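# Reorient a carton in-hand so its label faces up

## Task

A carton rests loose on the palm of the upward-facing robot hand. Roll or turn it using this hand alone until the label is on top; the reference picture shows one acceptable resting orientation, and rotation about the vertical is irrelevant. The carton fails the task if it contacts anything other than the hand (the wrist camera, its post and the arm's final link count as hand) or leaves the hand. To complete: let it sit motionless briefly on the palm or fingers, clear of the wrist, camera and post, with the palm pointing straight up and no hand motor showing moving, overload, or accumulating toward shutdown (motors dead from the start are exempt), then declare completion. The hand is then opened automatically, and the carton must still lie label-up on the open hand; anything held only by the grip does not count.

## Robot and tools

Robot: one arm carrying a right hand with index, middle, ring and thumb, plus a wrist camera on a post. The fixed mast at the wrist sits on the palm side at x +0.05 to +0.10, z -0.16 to -0.11, reaching y = +0.06 m in hand-point axes; it can collide with things, including the carton.

Frames. Scene frame: origin on the table below the arm base, +z up, +y left when looking along +x. Results report the hand point's position (m) and orientation quaternion wxyz in this frame, with velocities. The hand point sits in front of the palm where thumb and index/middle tips meet in a pinch. Its own axes: +z along straight fingers toward the tips, +x across the palm away from the thumb, +y outward from the palm face (palm surface at y = -0.062). Knuckles at z = -0.017; fingertips 0.139 m beyond. Palm facing straight up means hand-point +y points along world +z.

execute_actions, argument actions: a list holding zero or one item. Empty list: just report state. An item {"rows": [...], "steps": n} runs n control steps (1/30 s each, n up to 15, default 15); each row covers one step and the final row repeats if rows run out. An item {"steps": n} with no rows is a wait of up to 300 steps counted from the previous result. Optional pictures (true/false) toggles camera images.

A row is 24 numbers, each in [-1, 1]: dx, dy, dz, rx, ry, rz, then index_mcp, index_abd, index_pip, index_dip, middle_mcp, middle_abd, middle_pip, middle_dip, ring_mcp, ring_abd, ring_pip, ring_dip, thumb_cmc, thumb_axl, thumb_mcp, thumb_ipl, current_limit, speed. The first six are an offset, not a pose: a displacement in the hand point's own axes relative to its pose in the latest result showing it (or, for later calls in one reply, relative to where the robot is when that call starts). Every row in a call is measured from that same reference, not chained. Scale: 1.0 = 0.6 m or 180 degrees; rx, ry, rz form a single rotation vector. All zeros pulls the hand back to the reference, so it is not a hold. Each step the command is clipped to 100 mm and 16 degrees from the measured pose.

Finger numbers are absolute joint goals scaled linearly between each hinge's limits (degrees at +1, at -1; value when straight): finger _mcp (-18, +128; +0.75), lower value curls toward the palm; _abd (-60, +60; 0.00), lower value spreads away from the thumb; _pip (-29, +108; +0.58); _dip (-21, +117; +0.70). thumb_cmc (-20, +120; +0.71), lower swings the thumb from the palm side to in front; thumb_axl (-27, +140; +0.68) rolls it; thumb_mcp (-69, +109; +0.23) and thumb_ipl (-77, +108; +0.17) bend it, toward +z when axl is straight, and in the cmc swing direction when axl is about -0.40. current_limit maps -1..+1 to 0..550 mA (floor 11 mA); very low values may not lift a finger. speed maps to (speed+1)/2 of 5.9 rad/s. Initial values: current_limit +0.4, speed -0.6; the last values sent persist.

move, argument target: one 24-number row, same layout and offset reference as above; the hand point travels a straight path to it (0.5 to 10 s, cut off at 10 s), finger numbers applied at the start. speed: path top speed in m/s, 0.002 to 0.5 (default 0.25), turning capped at twice that in rad/s. stop_force (optional, 9 to 40 N): halts when the wrist sensor reads that much added resistance along the path for two steps, then backs off two steps; unreliable on rotating moves, and omit it when pulling away from contact. Result adds a move: line (done, contact, off_target, moving, held, fault) and limits such as paced or held, plus distance to target.

wait, argument seconds (0 to 10): lets time pass without new commands. zoom_image: camera (cam_high or cam_wrist) and region [x0, y0, x1, y1] in pixels, at most 504x504, origin top-left. show_instructions: shows the goal image. finished_scene: pass the current scene number to declare completion; irreversible.

Result lines. hand_goal: goals written; hand_measured: actual hinge positions on the same scale; hand_current_ma (positive pushes toward -1); hand_state per motor: moving, goal, blocked, overload. A motor at 495 mA or above accumulates seconds; 5 s causes a 10 s shutdown. Wrist force/torque are in hand axes, noisy (offset up to about 4 N), saturating near 50 N. HELD or pose unreachable means the clearance check altered the command. Hand target shows where the controller is driving.

Cautions: keep the palm roughly up so the carton stays on; curl fingers gently with a moderate current_limit to tip or roll it rather than flinging it; avoid contact with the table or mast; avoid sustained high finger currents. Torque or 150 N force faults halt the arm for 10 s and drop pending hand commands. Overheating triggers long stops. Objects may be nudged randomly, and the simulation keeps running between calls. Before finishing, open the fingers, level the palm, and confirm the carton sits still label-up.

Each tool is called after "Call:" by a JSON object that holds its "name" and its "arguments", one argument or row to a line.

Reference images:

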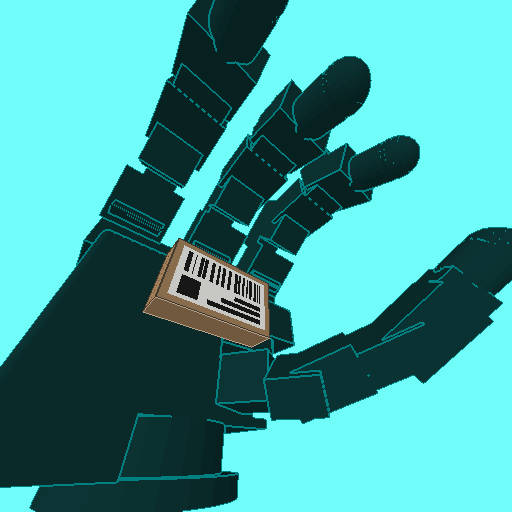

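## Session

Call:
{"name": "execute_actions", "arguments": {
  "actions": []
}}

Scene clock: 0.00 s of 4800.00 s.
end_effector_position=(+0.5986, +0.0642, +0.4977) hand_goal=(+0.046, +0.000, -0.008, +0.280, +0.046, +0.000, -0.008, +0.280, +0.046, +0.000, -0.008, +0.280, -0.104, +0.266, +0.032, -0.018) hand_measured=(+0.058, +0.000, -0.006, +0.282, +0.060, +0.000, -0.006, +0.282, +0.062, +0.000, -0.006, +0.282, -0.092, +0.270, +0.034, -0.016) hand_current_ma=(+78, +0, +14, +13, +78, +0, +12, +13, +81, +0, +13, +12, +63, +24, +12, +11) hand_state=(goal, goal, goal, goal, goal, goal, goal, goal, goal, goal, goal, goal, goal, goal, goal, goal) hand_current_limit=0.40 hand_speed=-0.60 end_effector_quat_wxyz=(+0.508, +0.463, +0.517, +0.510) end_effector_velocity=(+0.000, -0.000, +0.000) end_effector_angular_velocity=(+0.001, -0.000, -0.000)
Joint positions: [-0.183 -1.182  2.223 -4.212 -1.331 -0.037]
Joint velocities: [ 0.     0.    -0.001 -0.    -0.     0.001]
Joint torques (N m, as the arm reports them, + toward a larger angle): no reading
Motor temperatures (°C, as the motors report them): [29 26 31 33 33 35]
Wrist force (N, on the end effector, along its own x y z axes, offset not removed): no reading
Wrist torque (N m, same axes, about the end effector's origin, offset not removed): no reading
Hand target: +0.599, +0.064, +0.498; +0.508, +0.463, +0.517, +0.510

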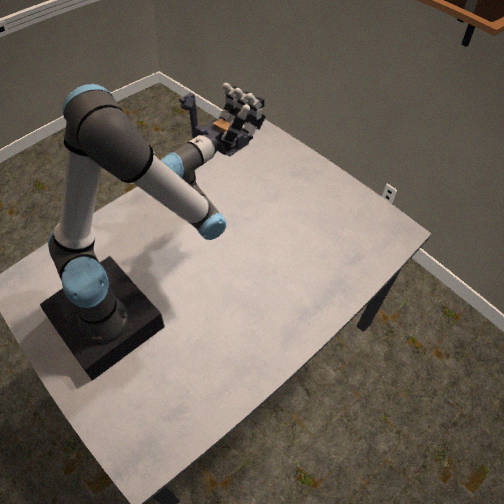

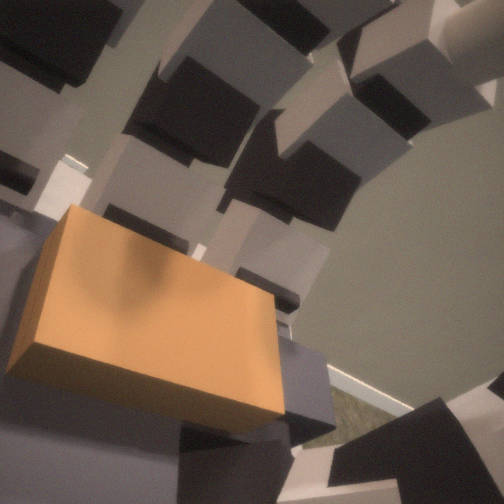

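Call:
{"name": "zoom_image", "arguments": {
  "camera": "cam_high",
  "region": [160, 60, 290, 190]
}}

Region (160, 60, 290, 190) of cam_high's 504x504 image, scaled by 3.877, with more detail than that image has.

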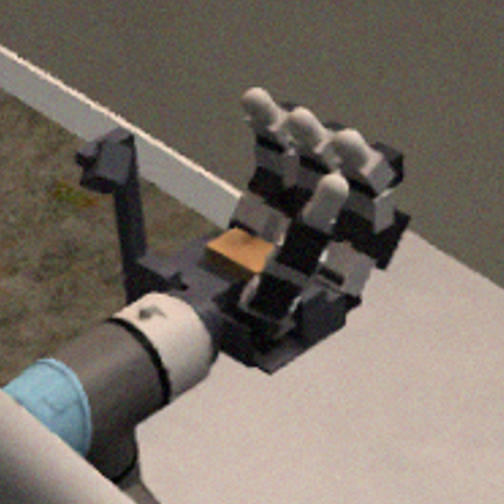

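Call:
{"name": "move", "arguments": {
  "target": [0,0,0,0.2,0,0.017,-0.2,0,-0.008,0.28,-0.2,0,-0.008,0.28,-0.2,0,-0.008,0.28,-0.104,0.266,0.032,-0.018,0.4,-0.6],
  "speed": 0.12
}}

Scene clock: 55.57 s of 4800.00 s.
end_effector_position=(+0.5985, +0.0642, +0.4975) hand_goal=(-0.200, +0.000, -0.008, +0.280, -0.200, +0.000, -0.008, +0.280, -0.200, +0.000, -0.008, +0.280, -0.104, +0.266, +0.032, -0.018) hand_measured=(-0.192, +0.000, -0.006, +0.282, -0.192, +0.000, -0.006, +0.282, -0.192, +0.000, -0.006, +0.282, -0.092, +0.270, +0.032, -0.016) hand_current_ma=(+48, +0, +9, +12, +47, +0, +8, +12, +48, +0, +8, +11, +62, +24, -4, +8) hand_state=(goal, goal, goal, goal, goal, goal, goal, goal, goal, goal, goal, goal, goal, goal, goal, goal) hand_current_limit=0.40 hand_speed=-0.60 end_effector_quat_wxyz=(+0.327, +0.611, +0.637, +0.339) end_effector_velocity=(+0.000, -0.000, +0.000) end_effector_angular_velocity=(-0.000, +0.012, +0.000)
Joint positions: [-0.17  -1.687  2.216 -3.061 -1.394 -0.114]
Joint velocities: [ 0.    -0.005 -0.007  0.025 -0.002 -0.002]
Joint torques (N m, as the arm reports them, + toward a larger angle): [  6.21 -21.12 -33.23  -1.33  -2.21  -1.14]
Motor temperatures (°C, as the motors report them): [29 26 31 33 33 35]
Wrist force (N, on the end effector, along its own x y z axes, offset not removed): [2.4 0.2 -3.8]
Wrist torque (N m, same axes, about the end effector's origin, offset not removed): [0.65 -0.45 0.28]
Hand target: +0.599, +0.064, +0.497; +0.327, +0.611, +0.637, +0.339
Off the commanded pose: 0.000 m, 0 deg.
move: done
camera_calibration (this result's frames):
cam_wrist: T_world_to_cam=[[0.350113, -0.761234, 0.545842, -0.399976], [-0.907795, -0.419406, -0.00263058, 0.516115], [0.230932, -0.494591, -0.837884, 0.435781], [0, 0, 0, 1]] pos_world=[0.507928, 0.12752, 0.584815]

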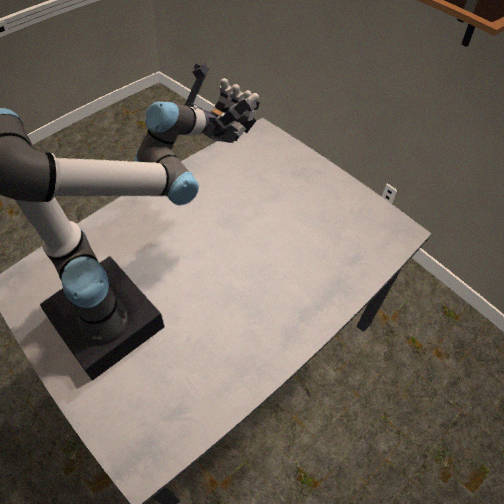

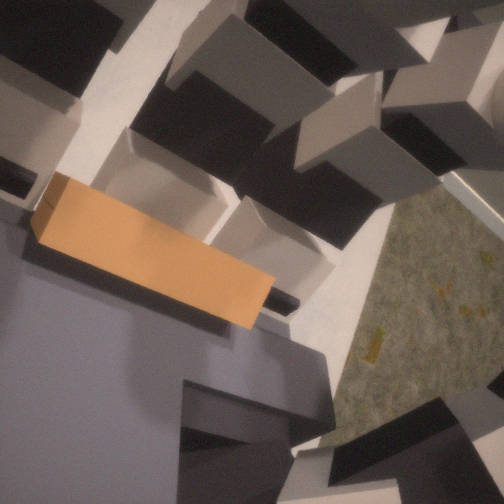

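Call:
{"name": "zoom_image", "arguments": {
  "camera": "cam_wrist",
  "region": [0, 120, 340, 380]
}}

Call:
{"name": "zoom_image", "arguments": {
  "camera": "cam_high",
  "region": [170, 50, 280, 160]
}}

Region (0, 120, 340, 380) of cam_wrist's 504x504 image, scaled by 1.482, with more detail than that image has; it fills the top 385 rows of this view, and the rest is white.

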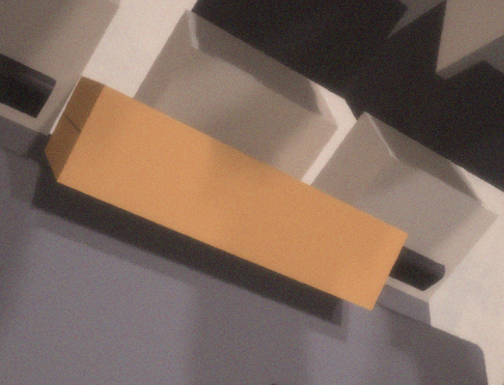

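Region (170, 50, 280, 160) of cam_high's 504x504 image, scaled by 4.582, with more detail than that image has.

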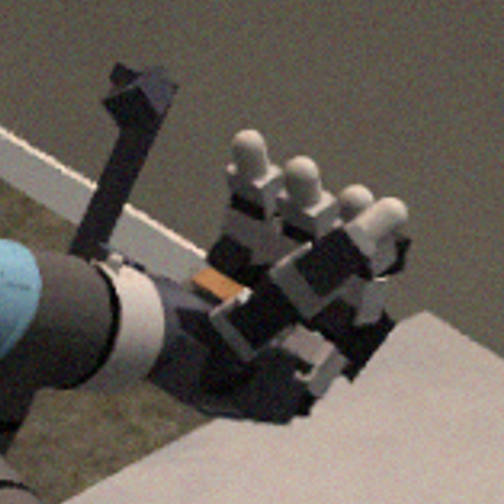

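Call:
{"name": "move", "arguments": {
  "target": [0,0,0,0.14,0,0,-0.2,0,-0.008,0.28,-0.2,0,-0.008,0.28,-0.2,0,-0.008,0.28,-0.104,0.266,0.032,-0.018,0.4,-0.6],
  "speed": 0.1
}}

Scene clock: 81.03 s of 4800.00 s.
end_effector_position=(+0.5985, +0.0642, +0.4974) hand_goal=(-0.200, +0.000, -0.008, +0.280, -0.200, +0.000, -0.008, +0.280, -0.200, +0.000, -0.008, +0.280, -0.104, +0.266, +0.032, -0.018) hand_measured=(-0.192, +0.000, -0.006, +0.282, -0.192, +0.000, -0.006, +0.282, -0.192, +0.000, -0.006, +0.282, -0.096, +0.270, +0.030, -0.018) hand_current_ma=(+48, +0, +9, +12, +47, +0, +8, +12, +48, +0, +8, +11, +44, +24, -13, +6) hand_state=(goal, goal, goal, goal, goal, goal, goal, goal, goal, goal, goal, goal, goal, goal, goal, goal) hand_current_limit=0.40 hand_speed=-0.60 end_effector_quat_wxyz=(+0.187, +0.667, +0.695, +0.193) end_effector_velocity=(+0.000, -0.000, -0.000) end_effector_angular_velocity=(+0.000, +0.014, -0.001)
Joint positions: [-0.146 -1.751  1.923 -2.268 -1.471 -0.157]
Joint velocities: [ 0.001  0.003 -0.011  0.023 -0.002  0.   ]
Joint torques (N m, as the arm reports them, + toward a larger angle): [  6.98  -7.57 -34.59  -2.06  -2.21  -1.22]
Motor temperatures (°C, as the motors report them): [29 26 31 33 33 35]
Wrist force (N, on the end effector, along its own x y z axes, offset not removed): [1.6 -0.9 1.4]
Wrist torque (N m, same axes, about the end effector's origin, offset not removed): [0.20 -0.21 0.05]
Hand target: +0.599, +0.064, +0.497; +0.186, +0.667, +0.695, +0.192
Off the commanded pose: 0.000 m, 0 deg.
move: done
camera_calibration (this result's frames):
cam_wrist: T_world_to_cam=[[0.550341, -0.753842, 0.358954, -0.427304], [-0.822249, -0.41466, 0.389825, 0.269383], [-0.145022, -0.509686, -0.84805, 0.666786], [0, 0, 0, 1]] pos_world=[0.553362, 0.129434, 0.613838]

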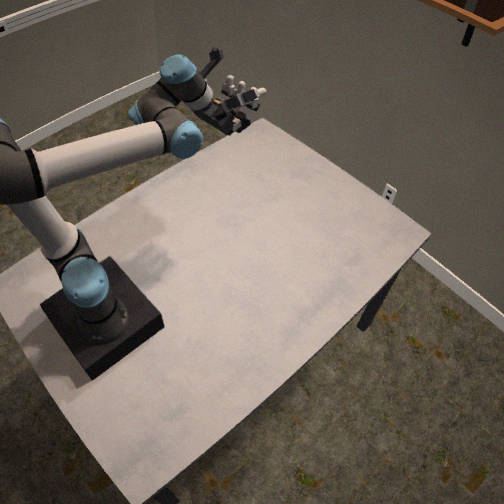

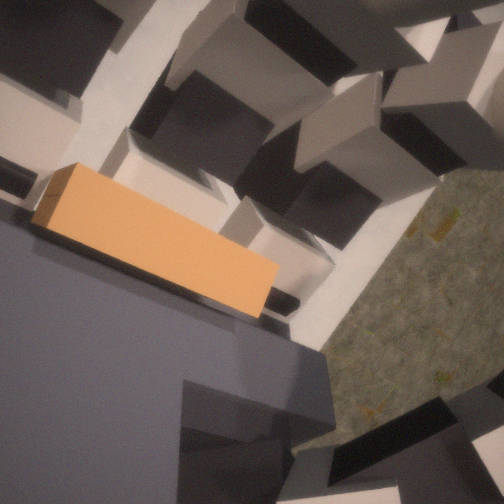

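Call:
{"name": "move", "arguments": {
  "target": [0,0,0,0.1,0,0,-0.2,0,-0.008,0.28,-0.2,0,-0.008,0.28,-0.2,0,-0.008,0.28,-0.104,0.266,0.032,-0.018,0.4,-0.6],
  "speed": 0.08
}}

Scene clock: 89.37 s of 4800.00 s.
end_effector_position=(+0.5985, +0.0642, +0.4974) hand_goal=(-0.200, +0.000, -0.008, +0.280, -0.200, +0.000, -0.008, +0.280, -0.200, +0.000, -0.008, +0.280, -0.104, +0.266, +0.032, -0.018) hand_measured=(-0.192, +0.000, -0.006, +0.282, -0.190, +0.000, -0.006, +0.282, -0.190, +0.000, -0.006, +0.282, -0.100, +0.270, +0.030, -0.018) hand_current_ma=(+48, +0, +9, +12, +58, +0, +8, +12, +50, +0, +8, +11, +27, +24, -16, +6) hand_state=(goal, goal, goal, goal, goal, goal, goal, goal, goal, goal, goal, goal, goal, goal, goal, goal) hand_current_limit=0.40 hand_speed=-0.60 end_effector_quat_wxyz=(+0.080, +0.688, +0.716, +0.082) end_effector_velocity=(+0.000, -0.000, -0.000) end_effector_angular_velocity=(-0.000, +0.015, -0.000)
Joint positions: [-0.124 -1.652  1.634 -1.771 -1.528 -0.157]
Joint velocities: [ 0.001  0.007 -0.014  0.022 -0.002  0.001]
Joint torques (N m, as the arm reports them, + toward a larger angle): [  5.98 -10.98 -37.63  -1.63  -2.51   1.19]
Motor temperatures (°C, as the motors report them): [29 26 31 33 33 35]
Wrist force (N, on the end effector, along its own x y z axes, offset not removed): [1.8 1.5 -0.6]
Wrist torque (N m, same axes, about the end effector's origin, offset not removed): [0.66 -0.15 0.14]
Hand target: +0.599, +0.064, +0.497; +0.080, +0.688, +0.716, +0.081
Off the commanded pose: 0.000 m, 0 deg.
move: done
camera_calibration (this result's frames):
cam_wrist: T_world_to_cam=[[0.634698, -0.751053, 0.18187, -0.389878], [-0.66231, -0.407448, 0.628754, 0.0543112], [-0.398125, -0.519524, -0.756037, 0.773142], [0, 0, 0, 1]] pos_world=[0.591233, 0.130975, 0.621283]

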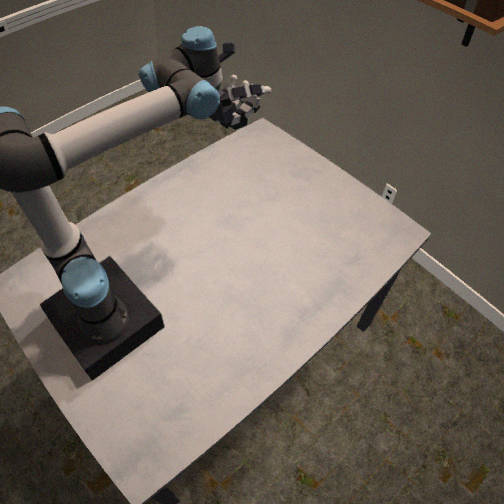

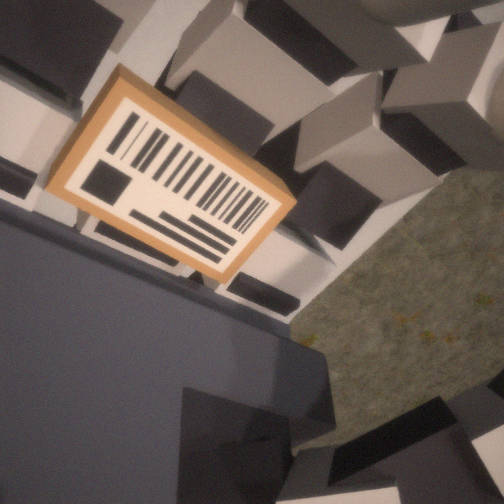

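Call:
{"name": "move", "arguments": {
  "target": [0,0,0,-0.14,0,0,0.08,0,-0.008,0.28,0.08,0,-0.008,0.28,0.08,0,-0.008,0.28,-0.104,0.266,0.032,-0.018,0.4,-0.96],
  "speed": 0.08
}}

Scene clock: 100.30 s of 4800.00 s.
end_effector_position=(+0.5985, +0.0642, +0.4975) hand_goal=(+0.080, +0.000, -0.008, +0.280, +0.080, +0.000, -0.008, +0.280, +0.080, +0.000, -0.008, +0.280, -0.104, +0.266, +0.032, -0.018) hand_measured=(+0.088, +0.000, -0.006, +0.282, +0.090, +0.000, -0.006, +0.282, +0.090, +0.000, -0.006, +0.282, -0.100, +0.270, +0.030, -0.018) hand_current_ma=(+48, +0, +9, +12, +54, +0, +8, +12, +49, +0, +8, +11, +26, +24, -16, +6) hand_state=(goal, goal, goal, goal, goal, goal, goal, goal, goal, goal, goal, goal, goal, goal, goal, goal) hand_current_limit=0.40 hand_speed=-0.96 end_effector_quat_wxyz=(+0.228, +0.654, +0.681, +0.236) end_effector_velocity=(+0.000, +0.000, -0.001) end_effector_angular_velocity=(+0.000, -0.003, +0.000)
Joint positions: [-0.155 -1.762  2.024 -2.484 -1.447 -0.15 ]
Joint velocities: [-0.     0.001  0.003 -0.008  0.001 -0.   ]
Joint torques (N m, as the arm reports them, + toward a larger angle): [ -7.52  -7.47 -17.01  -5.29   2.11   1.05]
Motor temperatures (°C, as the motors report them): [29 26 31 33 33 35]
Wrist force (N, on the end effector, along its own x y z axes, offset not removed): [3.4 -4.3 -1.5]
Wrist torque (N m, same axes, about the end effector's origin, offset not removed): [-0.26 -0.49 0.08]
Hand target: +0.598, +0.064, +0.497; +0.229, +0.654, +0.681, +0.236
Off the commanded pose: 0.000 m, 0 deg.
move: done
camera_calibration (this result's frames):
cam_wrist: T_world_to_cam=[[0.501138, -0.755571, 0.421868, -0.429028], [-0.864607, -0.416738, 0.280686, 0.349105], [-0.0362701, -0.505413, -0.862115, 0.608457], [0, 0, 0, 1]] pos_world=[0.538909, 0.128846, 0.607564]

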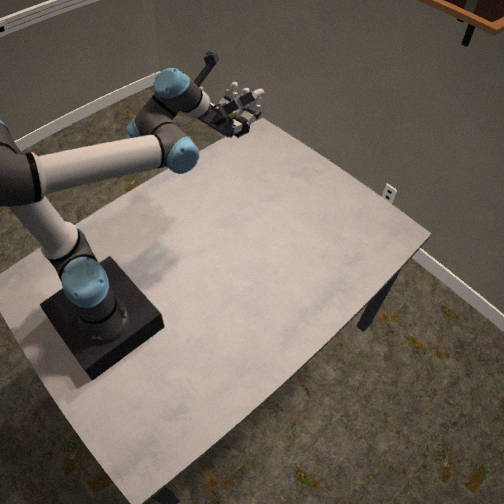

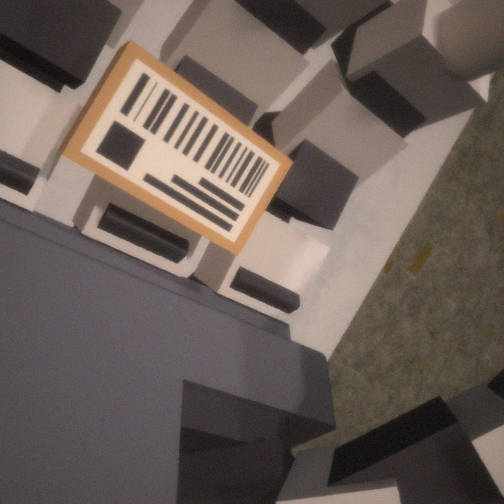

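Call:
{"name": "move", "arguments": {
  "target": [0,0,0,-0.144,0,0,0.415,0,-0.008,0.28,0.415,0,-0.008,0.28,0.415,0,-0.008,0.28,-0.104,0.266,0.032,-0.018,0.4,-0.952],
  "speed": 0.08
}}

Scene clock: 109.27 s of 4800.00 s.
end_effector_position=(+0.5984, +0.0642, +0.4975) hand_goal=(+0.416, +0.000, -0.008, +0.280, +0.416, +0.000, -0.008, +0.280, +0.416, +0.000, -0.008, +0.280, -0.104, +0.266, +0.032, -0.018) hand_measured=(+0.424, +0.000, -0.006, +0.282, +0.426, +0.000, -0.006, +0.282, +0.426, +0.000, -0.006, +0.282, -0.100, +0.270, +0.030, -0.018) hand_current_ma=(+47, +0, +9, +12, +54, +0, +8, +12, +49, +0, +8, +11, +26, +24, -16, +6) hand_state=(goal, goal, goal, goal, goal, goal, goal, goal, goal, goal, goal, goal, goal, goal, goal, goal) hand_current_limit=0.40 hand_speed=-0.95 end_effector_quat_wxyz=(+0.369, +0.586, +0.611, +0.383) end_effector_velocity=(+0.000, -0.000, -0.000) end_effector_angular_velocity=(+0.002, -0.008, -0.001)
Joint positions: [-0.173 -1.604  2.267 -3.337 -1.377 -0.089]
Joint velocities: [ 0.     0.006  0.002 -0.017  0.001  0.004]
Joint torques (N m, as the arm reports them, + toward a larger angle): [ -6.59  -8.64 -12.21  -4.99   2.33   1.4 ]
Motor temperatures (°C, as the motors report them): [29 26 31 33 33 35]
Wrist force (N, on the end effector, along its own x y z axes, offset not removed): [-0.8 0.1 -5.5]
Wrist torque (N m, same axes, about the end effector's origin, offset not removed): [0.77 0.27 -0.10]
Hand target: +0.598, +0.064, +0.498; +0.369, +0.586, +0.611, +0.383
Off the commanded pose: 0.000 m, 0 deg.
move: done
camera_calibration (this result's frames):
cam_wrist: T_world_to_cam=[[0.271292, -0.764211, 0.585134, -0.372178], [-0.898192, -0.419493, -0.131439, 0.574373], [0.345907, -0.489905, -0.800214, 0.348028], [0, 0, 0, 1]] pos_world=[0.496481, 0.127024, 0.571766]

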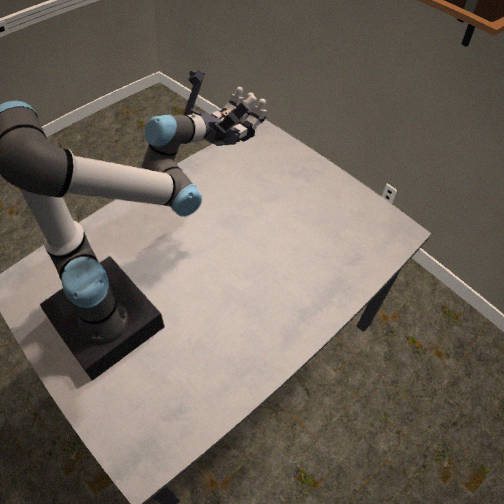

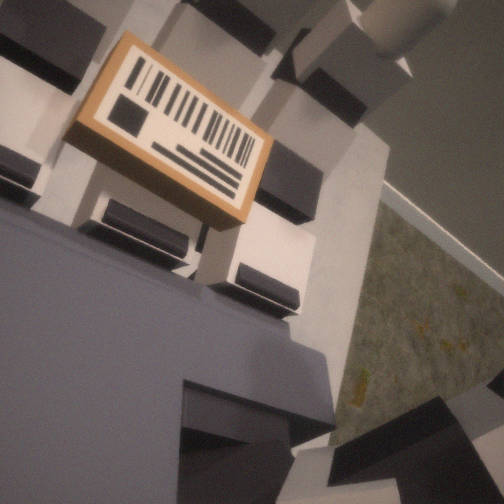

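Call:
{"name": "move", "arguments": {
  "target": [0,0,0,-0.143,0,0,0.74,0,-0.008,0.28,0.74,0,-0.008,0.28,0.74,0,-0.008,0.28,-0.104,0.266,0.032,-0.018,0.4,-0.953],
  "speed": 0.08
}}

Scene clock: 120.23 s of 4800.00 s.
end_effector_position=(+0.5984, +0.0642, +0.4977) hand_goal=(+0.740, +0.000, -0.008, +0.280, +0.740, +0.000, -0.008, +0.280, +0.740, +0.000, -0.008, +0.280, -0.104, +0.266, +0.032, -0.018) hand_measured=(+0.748, +0.000, -0.006, +0.282, +0.750, +0.000, -0.006, +0.282, +0.750, +0.000, -0.006, +0.282, -0.100, +0.270, +0.030, -0.018) hand_current_ma=(+47, +0, +9, +12, +53, +0, +8, +12, +49, +0, +8, +11, +26, +24, -16, +6) hand_state=(goal, goal, goal, goal, goal, goal, goal, goal, goal, goal, goal, goal, goal, goal, goal, goal) hand_current_limit=0.40 hand_speed=-0.95 end_effector_quat_wxyz=(+0.490, +0.489, +0.511, +0.509) end_effector_velocity=(+0.000, -0.000, -0.000) end_effector_angular_velocity=(+0.001, -0.014, -0.000)
Joint positions: [-0.163 -1.217  2.236 -4.149 -1.367  0.004]
Joint velocities: [ 0.001  0.013 -0.006 -0.021 -0.001  0.004]
Joint torques (N m, as the arm reports them, + toward a larger angle): [  7.19 -18.02 -24.26  -3.95  -2.5    0.88]
Motor temperatures (°C, as the motors report them): [29 26 31 33 33 35]
Wrist force (N, on the end effector, along its own x y z axes, offset not removed): [0.4 -3.1 0.0]
Wrist torque (N m, same axes, about the end effector's origin, offset not removed): [-0.17 -0.03 -0.12]
Hand target: +0.598, +0.064, +0.498; +0.490, +0.489, +0.511, +0.509
Off the commanded pose: 0.000 m, 0 deg.
move: done
camera_calibration (this result's frames):
cam_wrist: T_world_to_cam=[[-0.0042721, -0.775061, 0.631872, -0.229931], [-0.750743, -0.414924, -0.514026, 0.676284], [0.660581, -0.476569, -0.580099, 0.0494329], [0, 0, 0, 1]] pos_world=[0.474078, 0.125954, 0.521591]

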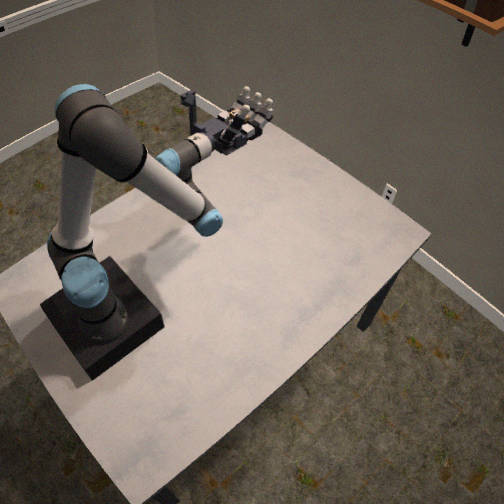

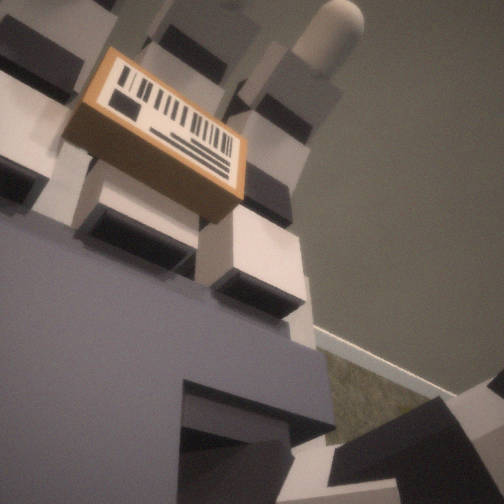

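Call:
{"name": "move", "arguments": {
  "target": [0,0,0,-0.05,0,0,0.58,0,-0.008,0.28,0.58,0,-0.008,0.28,0.58,0,-0.008,0.28,-0.104,0.266,0.032,-0.018,0.4,-0.95],
  "speed": 0.06
}}

Scene clock: 140.60 s of 4800.00 s.
end_effector_position=(+0.5984, +0.0642, +0.4978) hand_goal=(+0.580, +0.000, -0.008, +0.280, +0.580, +0.000, -0.008, +0.280, +0.580, +0.000, -0.008, +0.280, -0.104, +0.266, +0.032, -0.018) hand_measured=(+0.600, +0.000, -0.006, +0.282, +0.604, +0.000, -0.006, +0.282, +0.604, +0.000, -0.006, +0.282, -0.100, +0.270, +0.030, -0.018) hand_current_ma=(+127, +0, +9, +12, +136, +0, +8, +12, +132, +0, +8, +11, +26, +24, -12, +6) hand_state=(blocked, goal, goal, goal, blocked, goal, goal, goal, blocked, goal, goal, goal, goal, goal, goal, goal) hand_current_limit=0.40 hand_speed=-0.95 end_effector_quat_wxyz=(+0.526, +0.450, +0.470, +0.547) end_effector_velocity=(+0.000, +0.000, -0.000) end_effector_angular_velocity=(-0.000, -0.013, -0.000)
Joint positions: [-0.154 -1.086  2.16  -4.363 -1.379  0.034]
Joint velocities: [ 0.001  0.012 -0.009 -0.016 -0.001  0.002]
Joint torques (N m, as the arm reports them, + toward a larger angle): [  5.4  -23.87 -21.72  -3.25  -2.43   1.04]
Motor temperatures (°C, as the motors report them): [29 26 31 33 33 35]
Wrist force (N, on the end effector, along its own x y z axes, offset not removed): [3.1 -2.3 1.7]
Wrist torque (N m, same axes, about the end effector's origin, offset not removed): [-0.12 -0.35 0.05]
Hand target: +0.598, +0.064, +0.498; +0.527, +0.449, +0.470, +0.547
Off the commanded pose: 0.000 m, 0 deg.
move: done
camera_calibration (this result's frames):
cam_wrist: T_world_to_cam=[[-0.101215, -0.778976, 0.618831, -0.165205], [-0.661723, -0.411765, -0.626556, 0.678852], [0.742885, -0.472911, -0.473789, -0.0529546], [0, 0, 0, 1]] pos_world=[0.47183, 0.125794, 0.502483]

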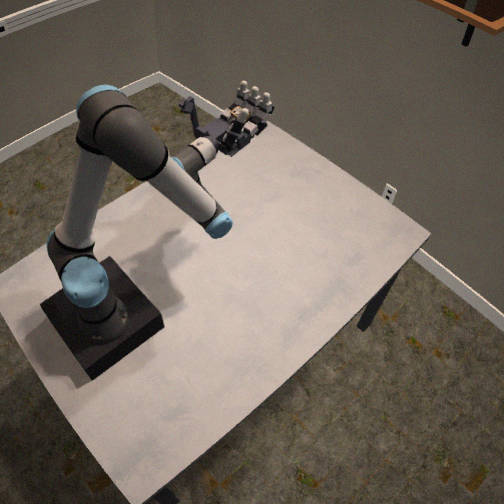

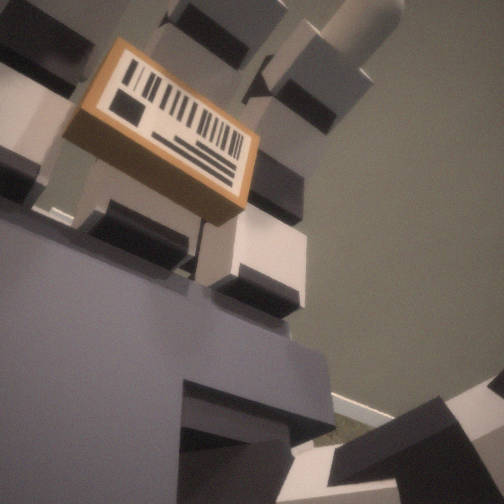

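Call:
{"name": "move", "arguments": {
  "target": [0,0,0,-0.045,0,0,0.58,0,-0.008,0.28,0.58,0,-0.008,0.28,0.58,0,-0.008,0.28,-0.104,0.266,0.032,-0.018,0.4,-0.95],
  "speed": 0.05
}}

Scene clock: 148.60 s of 4800.00 s.
end_effector_position=(+0.5985, +0.0642, +0.4978) hand_goal=(+0.580, +0.000, -0.008, +0.280, +0.580, +0.000, -0.008, +0.280, +0.580, +0.000, -0.008, +0.280, -0.104, +0.266, +0.032, -0.018) hand_measured=(+0.600, +0.000, -0.006, +0.282, +0.600, +0.000, -0.006, +0.282, +0.604, +0.000, -0.006, +0.282, -0.100, +0.270, +0.030, -0.018) hand_current_ma=(+119, +0, +9, +12, +119, +0, +8, +12, +124, +0, +8, +11, +26, +22, -8, +6) hand_state=(goal, goal, goal, goal, blocked, goal, goal, goal, blocked, goal, goal, goal, goal, goal, goal, goal) hand_current_limit=0.40 hand_speed=-0.95 end_effector_quat_wxyz=(+0.557, +0.412, +0.431, +0.579) end_effector_velocity=(-0.000, +0.000, -0.000) end_effector_angular_velocity=(-0.000, -0.011, -0.000)
Joint positions: [-0.145 -0.981  2.07  -4.52  -1.395  0.058]
Joint velocities: [ 0.001  0.008 -0.008 -0.012 -0.002  0.001]
Joint torques (N m, as the arm reports them, + toward a larger angle): [  6.84 -25.97 -22.17  -2.73  -3.03   0.82]
Motor temperatures (°C, as the motors report them): [29 26 31 33 33 35]
Wrist force (N, on the end effector, along its own x y z axes, offset not removed): [-1.1 1.1 -2.3]
Wrist torque (N m, same axes, about the end effector's origin, offset not removed): [0.42 0.17 -0.14]
Hand target: +0.598, +0.064, +0.498; +0.557, +0.411, +0.431, +0.579
Off the commanded pose: 0.000 m, 0 deg.
move: done
camera_calibration (this result's frames):
cam_wrist: T_world_to_cam=[[-0.185875, -0.782442, 0.594336, -0.102148], [-0.56748, -0.408311, -0.715016, 0.666298], [0.802133, -0.470177, -0.368126, -0.141184], [0, 0, 0, 1]] pos_world=[0.472373, 0.12575, 0.48515]

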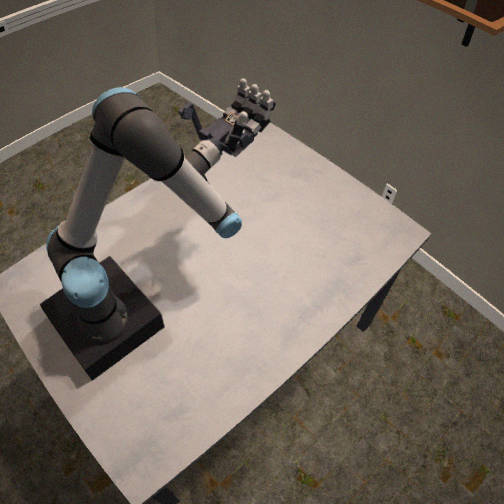

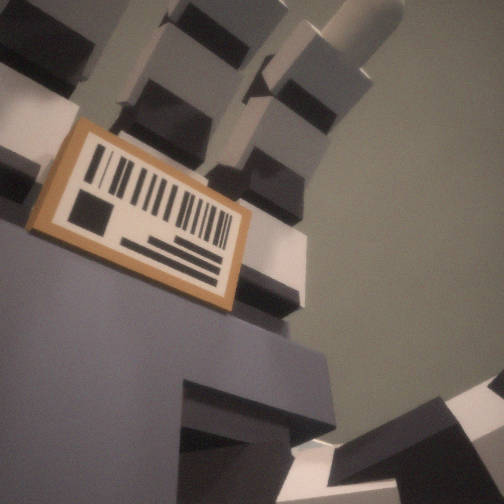

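Call:
{"name": "move", "arguments": {
  "target": [0,0,0,0.094,0,0,0.76,0,-0.008,0.28,0.76,0,-0.008,0.28,0.76,0,-0.008,0.28,-0.104,0.266,0.032,-0.018,0.4,-0.95],
  "speed": 0.08
}}

Scene clock: 155.93 s of 4800.00 s.
end_effector_position=(+0.5984, +0.0642, +0.4977) hand_goal=(+0.760, +0.000, -0.008, +0.280, +0.760, +0.000, -0.008, +0.280, +0.760, +0.000, -0.008, +0.280, -0.104, +0.266, +0.032, -0.018) hand_measured=(+0.768, +0.000, -0.006, +0.282, +0.768, +0.000, -0.006, +0.282, +0.770, +0.000, -0.006, +0.282, -0.100, +0.270, +0.030, -0.018) hand_current_ma=(+48, +0, +9, +12, +48, +0, +8, +12, +49, +0, +8, +11, +26, +22, -7, +6) hand_state=(goal, goal, goal, goal, goal, goal, goal, goal, goal, goal, goal, goal, goal, goal, goal, goal) hand_current_limit=0.40 hand_speed=-0.95 end_effector_quat_wxyz=(+0.490, +0.489, +0.511, +0.509) end_effector_velocity=(-0.000, -0.000, -0.000) end_effector_angular_velocity=(-0.001, +0.015, -0.000)
Joint positions: [-0.163 -1.216  2.235 -4.152 -1.367  0.004]
Joint velocities: [-0.001 -0.013  0.006  0.022  0.001 -0.003]
Joint torques (N m, as the arm reports them, + toward a larger angle): [ -8.14 -30.92  -6.51  -0.32   2.12  -1.27]
Motor temperatures (°C, as the motors report them): [29 26 31 33 33 35]
Wrist force (N, on the end effector, along its own x y z axes, offset not removed): [3.6 2.2 -3.0]
Wrist torque (N m, same axes, about the end effector's origin, offset not removed): [0.74 -0.19 0.30]
Hand target: +0.598, +0.064, +0.498; +0.490, +0.489, +0.511, +0.509
Off the commanded pose: 0.000 m, 0 deg.
move: done
camera_calibration (this result's frames):
cam_wrist: T_world_to_cam=[[-0.00544456, -0.775112, 0.631801, -0.22916], [-0.749754, -0.414907, -0.515481, 0.676363], [0.661695, -0.476502, -0.578884, 0.0481653], [0, 0, 0, 1]] pos_world=[0.473987, 0.125954, 0.521318]

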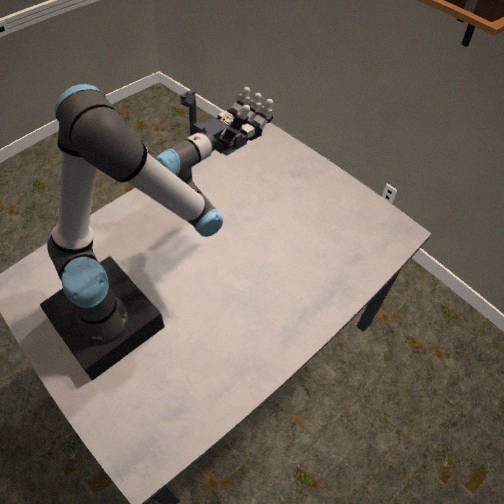

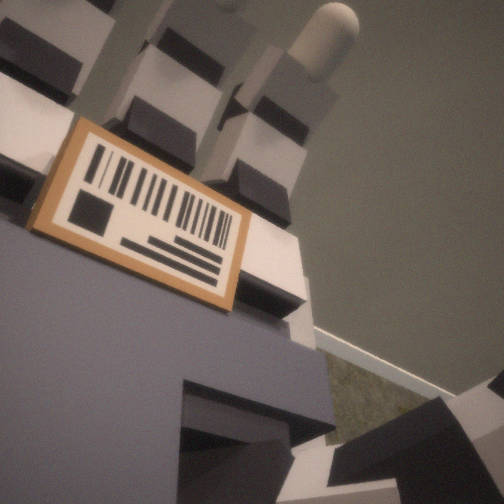

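Call:
{"name": "move", "arguments": {
  "target": [0,0,0,0.3,0,0,0.12,0,-0.15,0.28,0.12,0,-0.15,0.28,0.12,0,-0.15,0.28,-0.104,0.266,0.032,-0.018,0.4,-0.93],
  "speed": 0.12
}}

Scene clock: 169.50 s of 4800.00 s.
end_effector_position=(+0.5983, +0.0642, +0.4974) hand_goal=(+0.120, +0.000, -0.150, +0.280, +0.120, +0.000, -0.150, +0.280, +0.120, +0.000, -0.150, +0.280, -0.104, +0.266, +0.032, -0.018) hand_measured=(+0.142, +0.000, -0.142, +0.282, +0.144, +0.000, -0.144, +0.282, +0.146, +0.000, -0.142, +0.282, -0.100, +0.270, +0.030, -0.018) hand_current_ma=(+135, +0, +42, +12, +137, +0, +36, +12, +140, +0, +39, +11, +26, +22, -11, +6) hand_state=(blocked, goal, goal, goal, blocked, goal, goal, goal, blocked, goal, goal, goal, goal, goal, goal, goal) hand_current_limit=0.40 hand_speed=-0.93 end_effector_quat_wxyz=(+0.215, +0.658, +0.686, +0.223) end_effector_velocity=(+0.000, -0.000, -0.000) end_effector_angular_velocity=(-0.000, +0.012, -0.000)
Joint positions: [-0.152 -1.761  1.994 -2.415 -1.454 -0.153]
Joint velocities: [ 0.001  0.002 -0.01   0.02  -0.002 -0.001]
Joint torques (N m, as the arm reports them, + toward a larger angle): [  6.43  -6.64 -37.25  -1.91  -2.41  -1.17]
Motor temperatures (°C, as the motors report them): [29 26 31 33 33 35]
Wrist force (N, on the end effector, along its own x y z axes, offset not removed): [1.6 -1.3 -2.2]
Wrist torque (N m, same axes, about the end effector's origin, offset not removed): [0.41 -0.03 -0.08]
Hand target: +0.598, +0.064, +0.497; +0.215, +0.659, +0.686, +0.222
Off the commanded pose: 0.000 m, 0 deg.
move: done
camera_calibration (this result's frames):
cam_wrist: T_world_to_cam=[[0.517583, -0.75494, 0.402708, -0.429301], [-0.852701, -0.41618, 0.315745, 0.32441], [-0.0707699, -0.506814, -0.859146, 0.627685], [0, 0, 0, 1]] pos_world=[0.543245, 0.129036, 0.609725]

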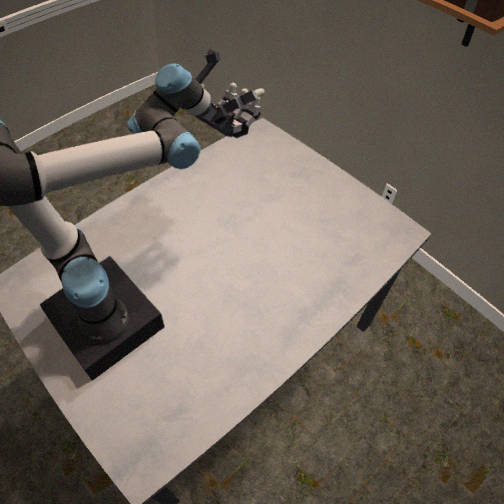

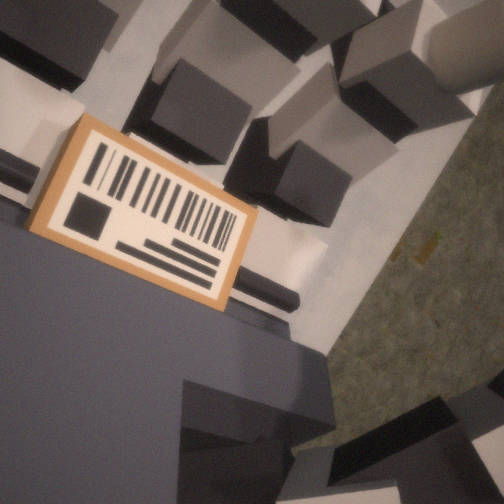

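Now tilt further so it slides out along the fingers.

Call:
{"name": "move", "arguments": {
  "target": [0,0,0,0.1,0,0,0.12,0,-0.15,0.28,0.12,0,-0.15,0.28,0.12,0,-0.15,0.28,-0.104,0.266,0.032,-0.018,0.4,-0.93],
  "speed": 0.06
}}

Scene clock: 176.17 s of 4800.00 s.
end_effector_position=(+0.5983, +0.0642, +0.4974) hand_goal=(+0.120, +0.000, -0.150, +0.280, +0.120, +0.000, -0.150, +0.280, +0.120, +0.000, -0.150, +0.280, -0.104, +0.266, +0.032, -0.018) hand_measured=(+0.140, +0.000, -0.142, +0.282, +0.144, +0.000, -0.144, +0.282, +0.144, +0.000, -0.142, +0.282, -0.100, +0.270, +0.030, -0.018) hand_current_ma=(+128, +0, +42, +12, +137, +0, +36, +12, +133, +0, +39, +11, +26, +22, -15, +6) hand_state=(blocked, goal, goal, goal, blocked, goal, goal, goal, blocked, goal, goal, goal, goal, goal, goal, goal) hand_current_limit=0.40 hand_speed=-0.93 end_effector_quat_wxyz=(+0.110, +0.684, +0.712, +0.113) end_effector_velocity=(+0.000, +0.000, +0.000) end_effector_angular_velocity=(-0.001, +0.014, +0.001)
Joint positions: [-0.13  -1.689  1.719 -1.904 -1.513 -0.159]
Joint velocities: [ 0.001  0.006 -0.015  0.023 -0.003 -0.   ]
Joint torques (N m, as the arm reports them, + toward a larger angle): [  5.85 -11.75 -36.43  -1.4   -2.48   0.97]
Motor temperatures (°C, as the motors report them): [29 26 31 33 33 35]
Wrist force (N, on the end effector, along its own x y z axes, offset not removed): [0.3 -0.4 -2.8]
Wrist torque (N m, same axes, about the end effector's origin, offset not removed): [0.71 0.08 0.00]
Hand target: +0.598, +0.064, +0.497; +0.110, +0.684, +0.712, +0.112
Off the commanded pose: 0.000 m, 0 deg.
move: done
camera_calibration (this result's frames):
cam_wrist: T_world_to_cam=[[0.616948, -0.75153, 0.233621, -0.404858], [-0.714079, -0.409752, 0.567622, 0.115739], [-0.330858, -0.517017, -0.789447, 0.749294], [0, 0, 0, 1]] pos_world=[0.580333, 0.130559, 0.620415]

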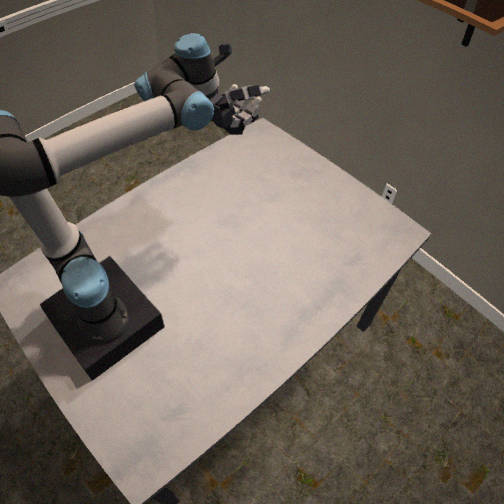

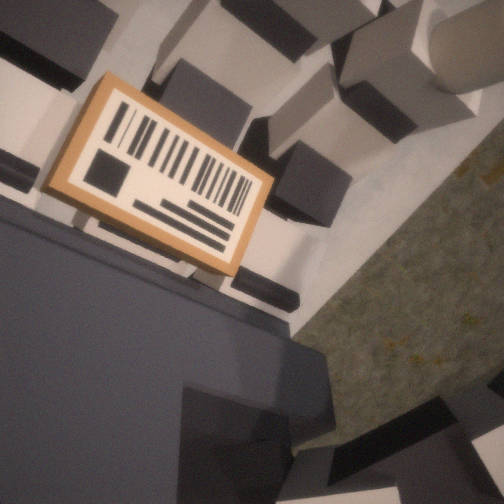

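It's sliding. Check again.

Call:
{"name": "execute_actions", "arguments": {
  "actions": []
}}

Scene clock: 180.10 s of 4800.00 s.
end_effector_position=(+0.5983, +0.0642, +0.4975) hand_goal=(+0.120, +0.000, -0.150, +0.280, +0.120, +0.000, -0.150, +0.280, +0.120, +0.000, -0.150, +0.280, -0.104, +0.266, +0.032, -0.018) hand_measured=(+0.140, +0.000, -0.142, +0.282, +0.144, +0.000, -0.144, +0.282, +0.144, +0.000, -0.142, +0.282, -0.100, +0.270, +0.030, -0.018) hand_current_ma=(+128, +0, +42, +12, +137, +0, +36, +12, +132, +0, +39, +11, +26, +22, -15, +6) hand_state=(blocked, goal, goal, goal, blocked, goal, goal, goal, blocked, goal, goal, goal, goal, goal, goal, goal) hand_current_limit=0.40 hand_speed=-0.93 end_effector_quat_wxyz=(+0.110, +0.684, +0.712, +0.112) end_effector_velocity=(+0.000, -0.000, -0.000) end_effector_angular_velocity=(+0.000, +0.001, -0.001)
Joint positions: [-0.13  -1.688  1.718 -1.902 -1.513 -0.159]
Joint velocities: [ 0.     0.     0.    -0.    -0.     0.001]
Joint torques (N m, as the arm reports them, + toward a larger angle): [  6.4   -9.68 -37.05  -1.86  -2.5    1.04]
Motor temperatures (°C, as the motors report them): [29 26 31 33 33 35]
Wrist force (N, on the end effector, along its own x y z axes, offset not removed): [-2.1 1.1 -0.2]
Wrist torque (N m, same axes, about the end effector's origin, offset not removed): [0.66 0.23 -0.38]
Hand target: +0.598, +0.064, +0.497; +0.110, +0.684, +0.712, +0.112
Off the commanded pose: 0.000 m, 0 deg.
Steps of this call (steps 1 to 118: nothing new was sent). Readings (end_effector_position | what the end effector reports):
1: (+0.5983, +0.0642, +0.4974) | hand_goal=(+0.120, +0.000, -0.150, +0.280, +0.120, +0.000, -0.150, +0.280, +0.120, +0.000, -0.150, +0.280, -0.104, +0.266, +0.032, -0.018) hand_measured=(+0.140, +0.000, -0.142, +0.282, +0.144, +0.000, -0.144, +0.282, +0.144, +0.000, -0.142, +0.282, -0.100, +0.270, +0.030, -0.018) hand_current_ma=(+128, +0, +42, +12, +137, +0, +36, +12, +133, +0, +39, +11, +26, +22, -15, +6) hand_state=(blocked, goal, goal, goal, blocked, goal, goal, goal, blocked, goal, goal, goal, goal, goal, goal, goal) hand_current_limit=0.40 hand_speed=-0.93
2: (+0.5983, +0.0642, +0.4974) | hand_goal=(+0.120, +0.000, -0.150, +0.280, +0.120, +0.000, -0.150, +0.280, +0.120, +0.000, -0.150, +0.280, -0.104, +0.266, +0.032, -0.018) hand_measured=(+0.140, +0.000, -0.142, +0.282, +0.144, +0.000, -0.144, +0.282, +0.144, +0.000, -0.142, +0.282, -0.100, +0.270, +0.030, -0.018) hand_current_ma=(+128, +0, +42, +12, +137, +0, +36, +12, +133, +0, +39, +11, +26, +22, -15, +6) hand_state=(blocked, goal, goal, goal, blocked, goal, goal, goal, blocked, goal, goal, goal, goal, goal, goal, goal) hand_current_limit=0.40 hand_speed=-0.93
4: (+0.5983, +0.0642, +0.4974) | hand_goal=(+0.120, +0.000, -0.150, +0.280, +0.120, +0.000, -0.150, +0.280, +0.120, +0.000, -0.150, +0.280, -0.104, +0.266, +0.032, -0.018) hand_measured=(+0.140, +0.000, -0.142, +0.282, +0.144, +0.000, -0.144, +0.282, +0.144, +0.000, -0.142, +0.282, -0.100, +0.270, +0.030, -0.018) hand_current_ma=(+128, +0, +42, +12, +137, +0, +36, +12, +133, +0, +39, +11, +26, +22, -15, +6) hand_state=(blocked, goal, goal, goal, blocked, goal, goal, goal, blocked, goal, goal, goal, goal, goal, goal, goal) hand_current_limit=0.40 hand_speed=-0.93
8: (+0.5983, +0.0642, +0.4974) | hand_goal=(+0.120, +0.000, -0.150, +0.280, +0.120, +0.000, -0.150, +0.280, +0.120, +0.000, -0.150, +0.280, -0.104, +0.266, +0.032, -0.018) hand_measured=(+0.140, +0.000, -0.142, +0.282, +0.144, +0.000, -0.144, +0.282, +0.144, +0.000, -0.142, +0.282, -0.100, +0.270, +0.030, -0.018) hand_current_ma=(+128, +0, +42, +12, +137, +0, +36, +12, +133, +0, +39, +11, +26, +22, -15, +6) hand_state=(blocked, goal, goal, goal, blocked, goal, goal, goal, blocked, goal, goal, goal, goal, goal, goal, goal) hand_current_limit=0.40 hand_speed=-0.93
118: the state above
camera_calibration (this result's frames):
cam_wrist: T_world_to_cam=[[0.617305, -0.751529, 0.232679, -0.404617], [-0.713185, -0.409713, 0.568773, 0.114636], [-0.332118, -0.517049, -0.788896, 0.749787], [0, 0, 0, 1]] pos_world=[0.580546, 0.130564, 0.620448]

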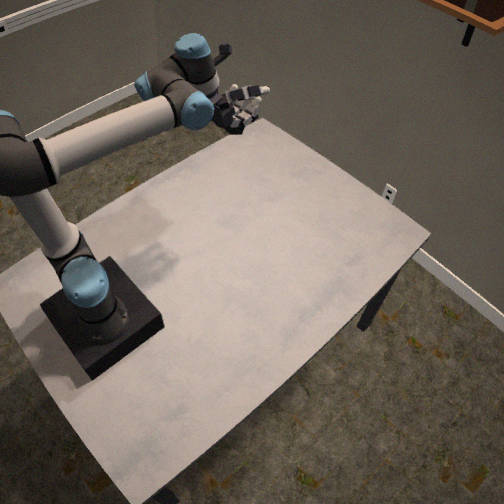

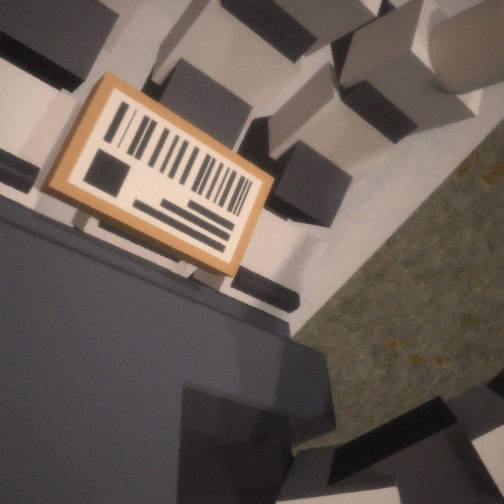

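Call:
{"name": "move", "arguments": {
  "target": [0,0,0,-0.399,0,0,0.74,0,-0.008,0.28,0.74,0,-0.008,0.28,0.74,0,-0.008,0.28,-0.104,0.266,0.032,-0.018,0.4,-0.952],
  "speed": 0.12
}}

Scene clock: 192.00 s of 4800.00 s.
end_effector_position=(+0.5983, +0.0642, +0.4977) hand_goal=(+0.740, +0.000, -0.008, +0.280, +0.740, +0.000, -0.008, +0.280, +0.740, +0.000, -0.008, +0.280, -0.104, +0.266, +0.032, -0.018) hand_measured=(+0.748, +0.000, -0.008, +0.282, +0.748, +0.000, -0.008, +0.282, +0.750, +0.000, -0.008, +0.282, -0.100, +0.270, +0.030, -0.018) hand_current_ma=(+47, +0, +2, +12, +51, +0, +1, +12, +49, +0, +2, +11, +26, +22, -15, +6) hand_state=(goal, goal, goal, goal, goal, goal, goal, goal, goal, goal, goal, goal, goal, goal, goal, goal) hand_current_limit=0.40 hand_speed=-0.95 end_effector_quat_wxyz=(+0.490, +0.489, +0.512, +0.509) end_effector_velocity=(+0.000, +0.000, +0.000) end_effector_angular_velocity=(-0.000, -0.004, +0.000)
Joint positions: [-0.163 -1.218  2.236 -4.149 -1.367  0.004]
Joint velocities: [ 0.     0.003 -0.002 -0.005 -0.     0.   ]
Joint torques (N m, as the arm reports them, + toward a larger angle): [  7.35 -18.85 -25.58  -3.42  -2.47   1.1 ]
Motor temperatures (°C, as the motors report them): [29 26 31 33 33 35]
Wrist force (N, on the end effector, along its own x y z axes, offset not removed): [-0.3 1.1 -2.0]
Wrist torque (N m, same axes, about the end effector's origin, offset not removed): [0.42 0.14 -0.18]
Hand target: +0.598, +0.064, +0.498; +0.490, +0.489, +0.511, +0.509
Off the commanded pose: 0.000 m, 0 deg.
move: done
camera_calibration (this result's frames):
cam_wrist: T_world_to_cam=[[-0.00408828, -0.775032, 0.631908, -0.23003], [-0.750856, -0.414974, -0.513821, 0.676169], [0.660453, -0.476573, -0.580241, 0.0496316], [0, 0, 0, 1]] pos_world=[0.473986, 0.125965, 0.521586]

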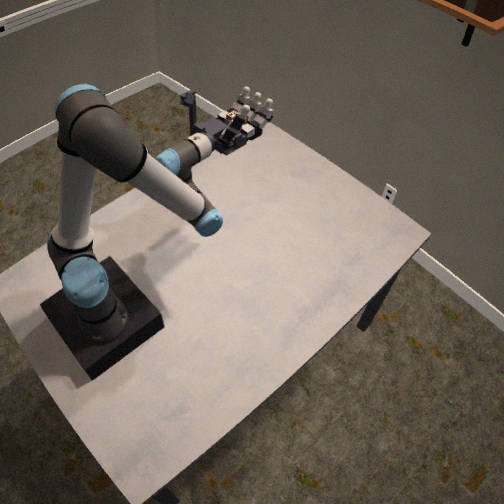

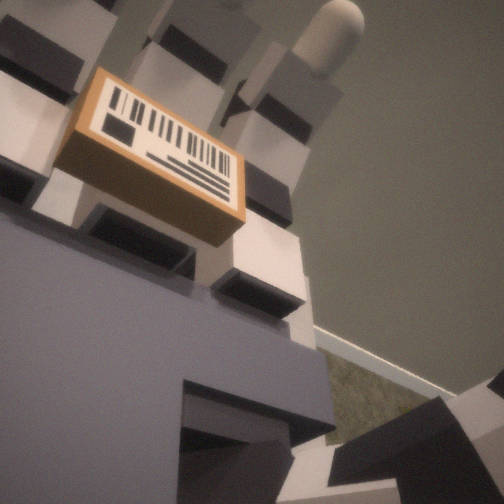

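The carton lies flat on the fingers with its label up.

Call:
{"name": "finished_scene", "arguments": {
  "scene": 1
}}

The scene is finished: the task was done.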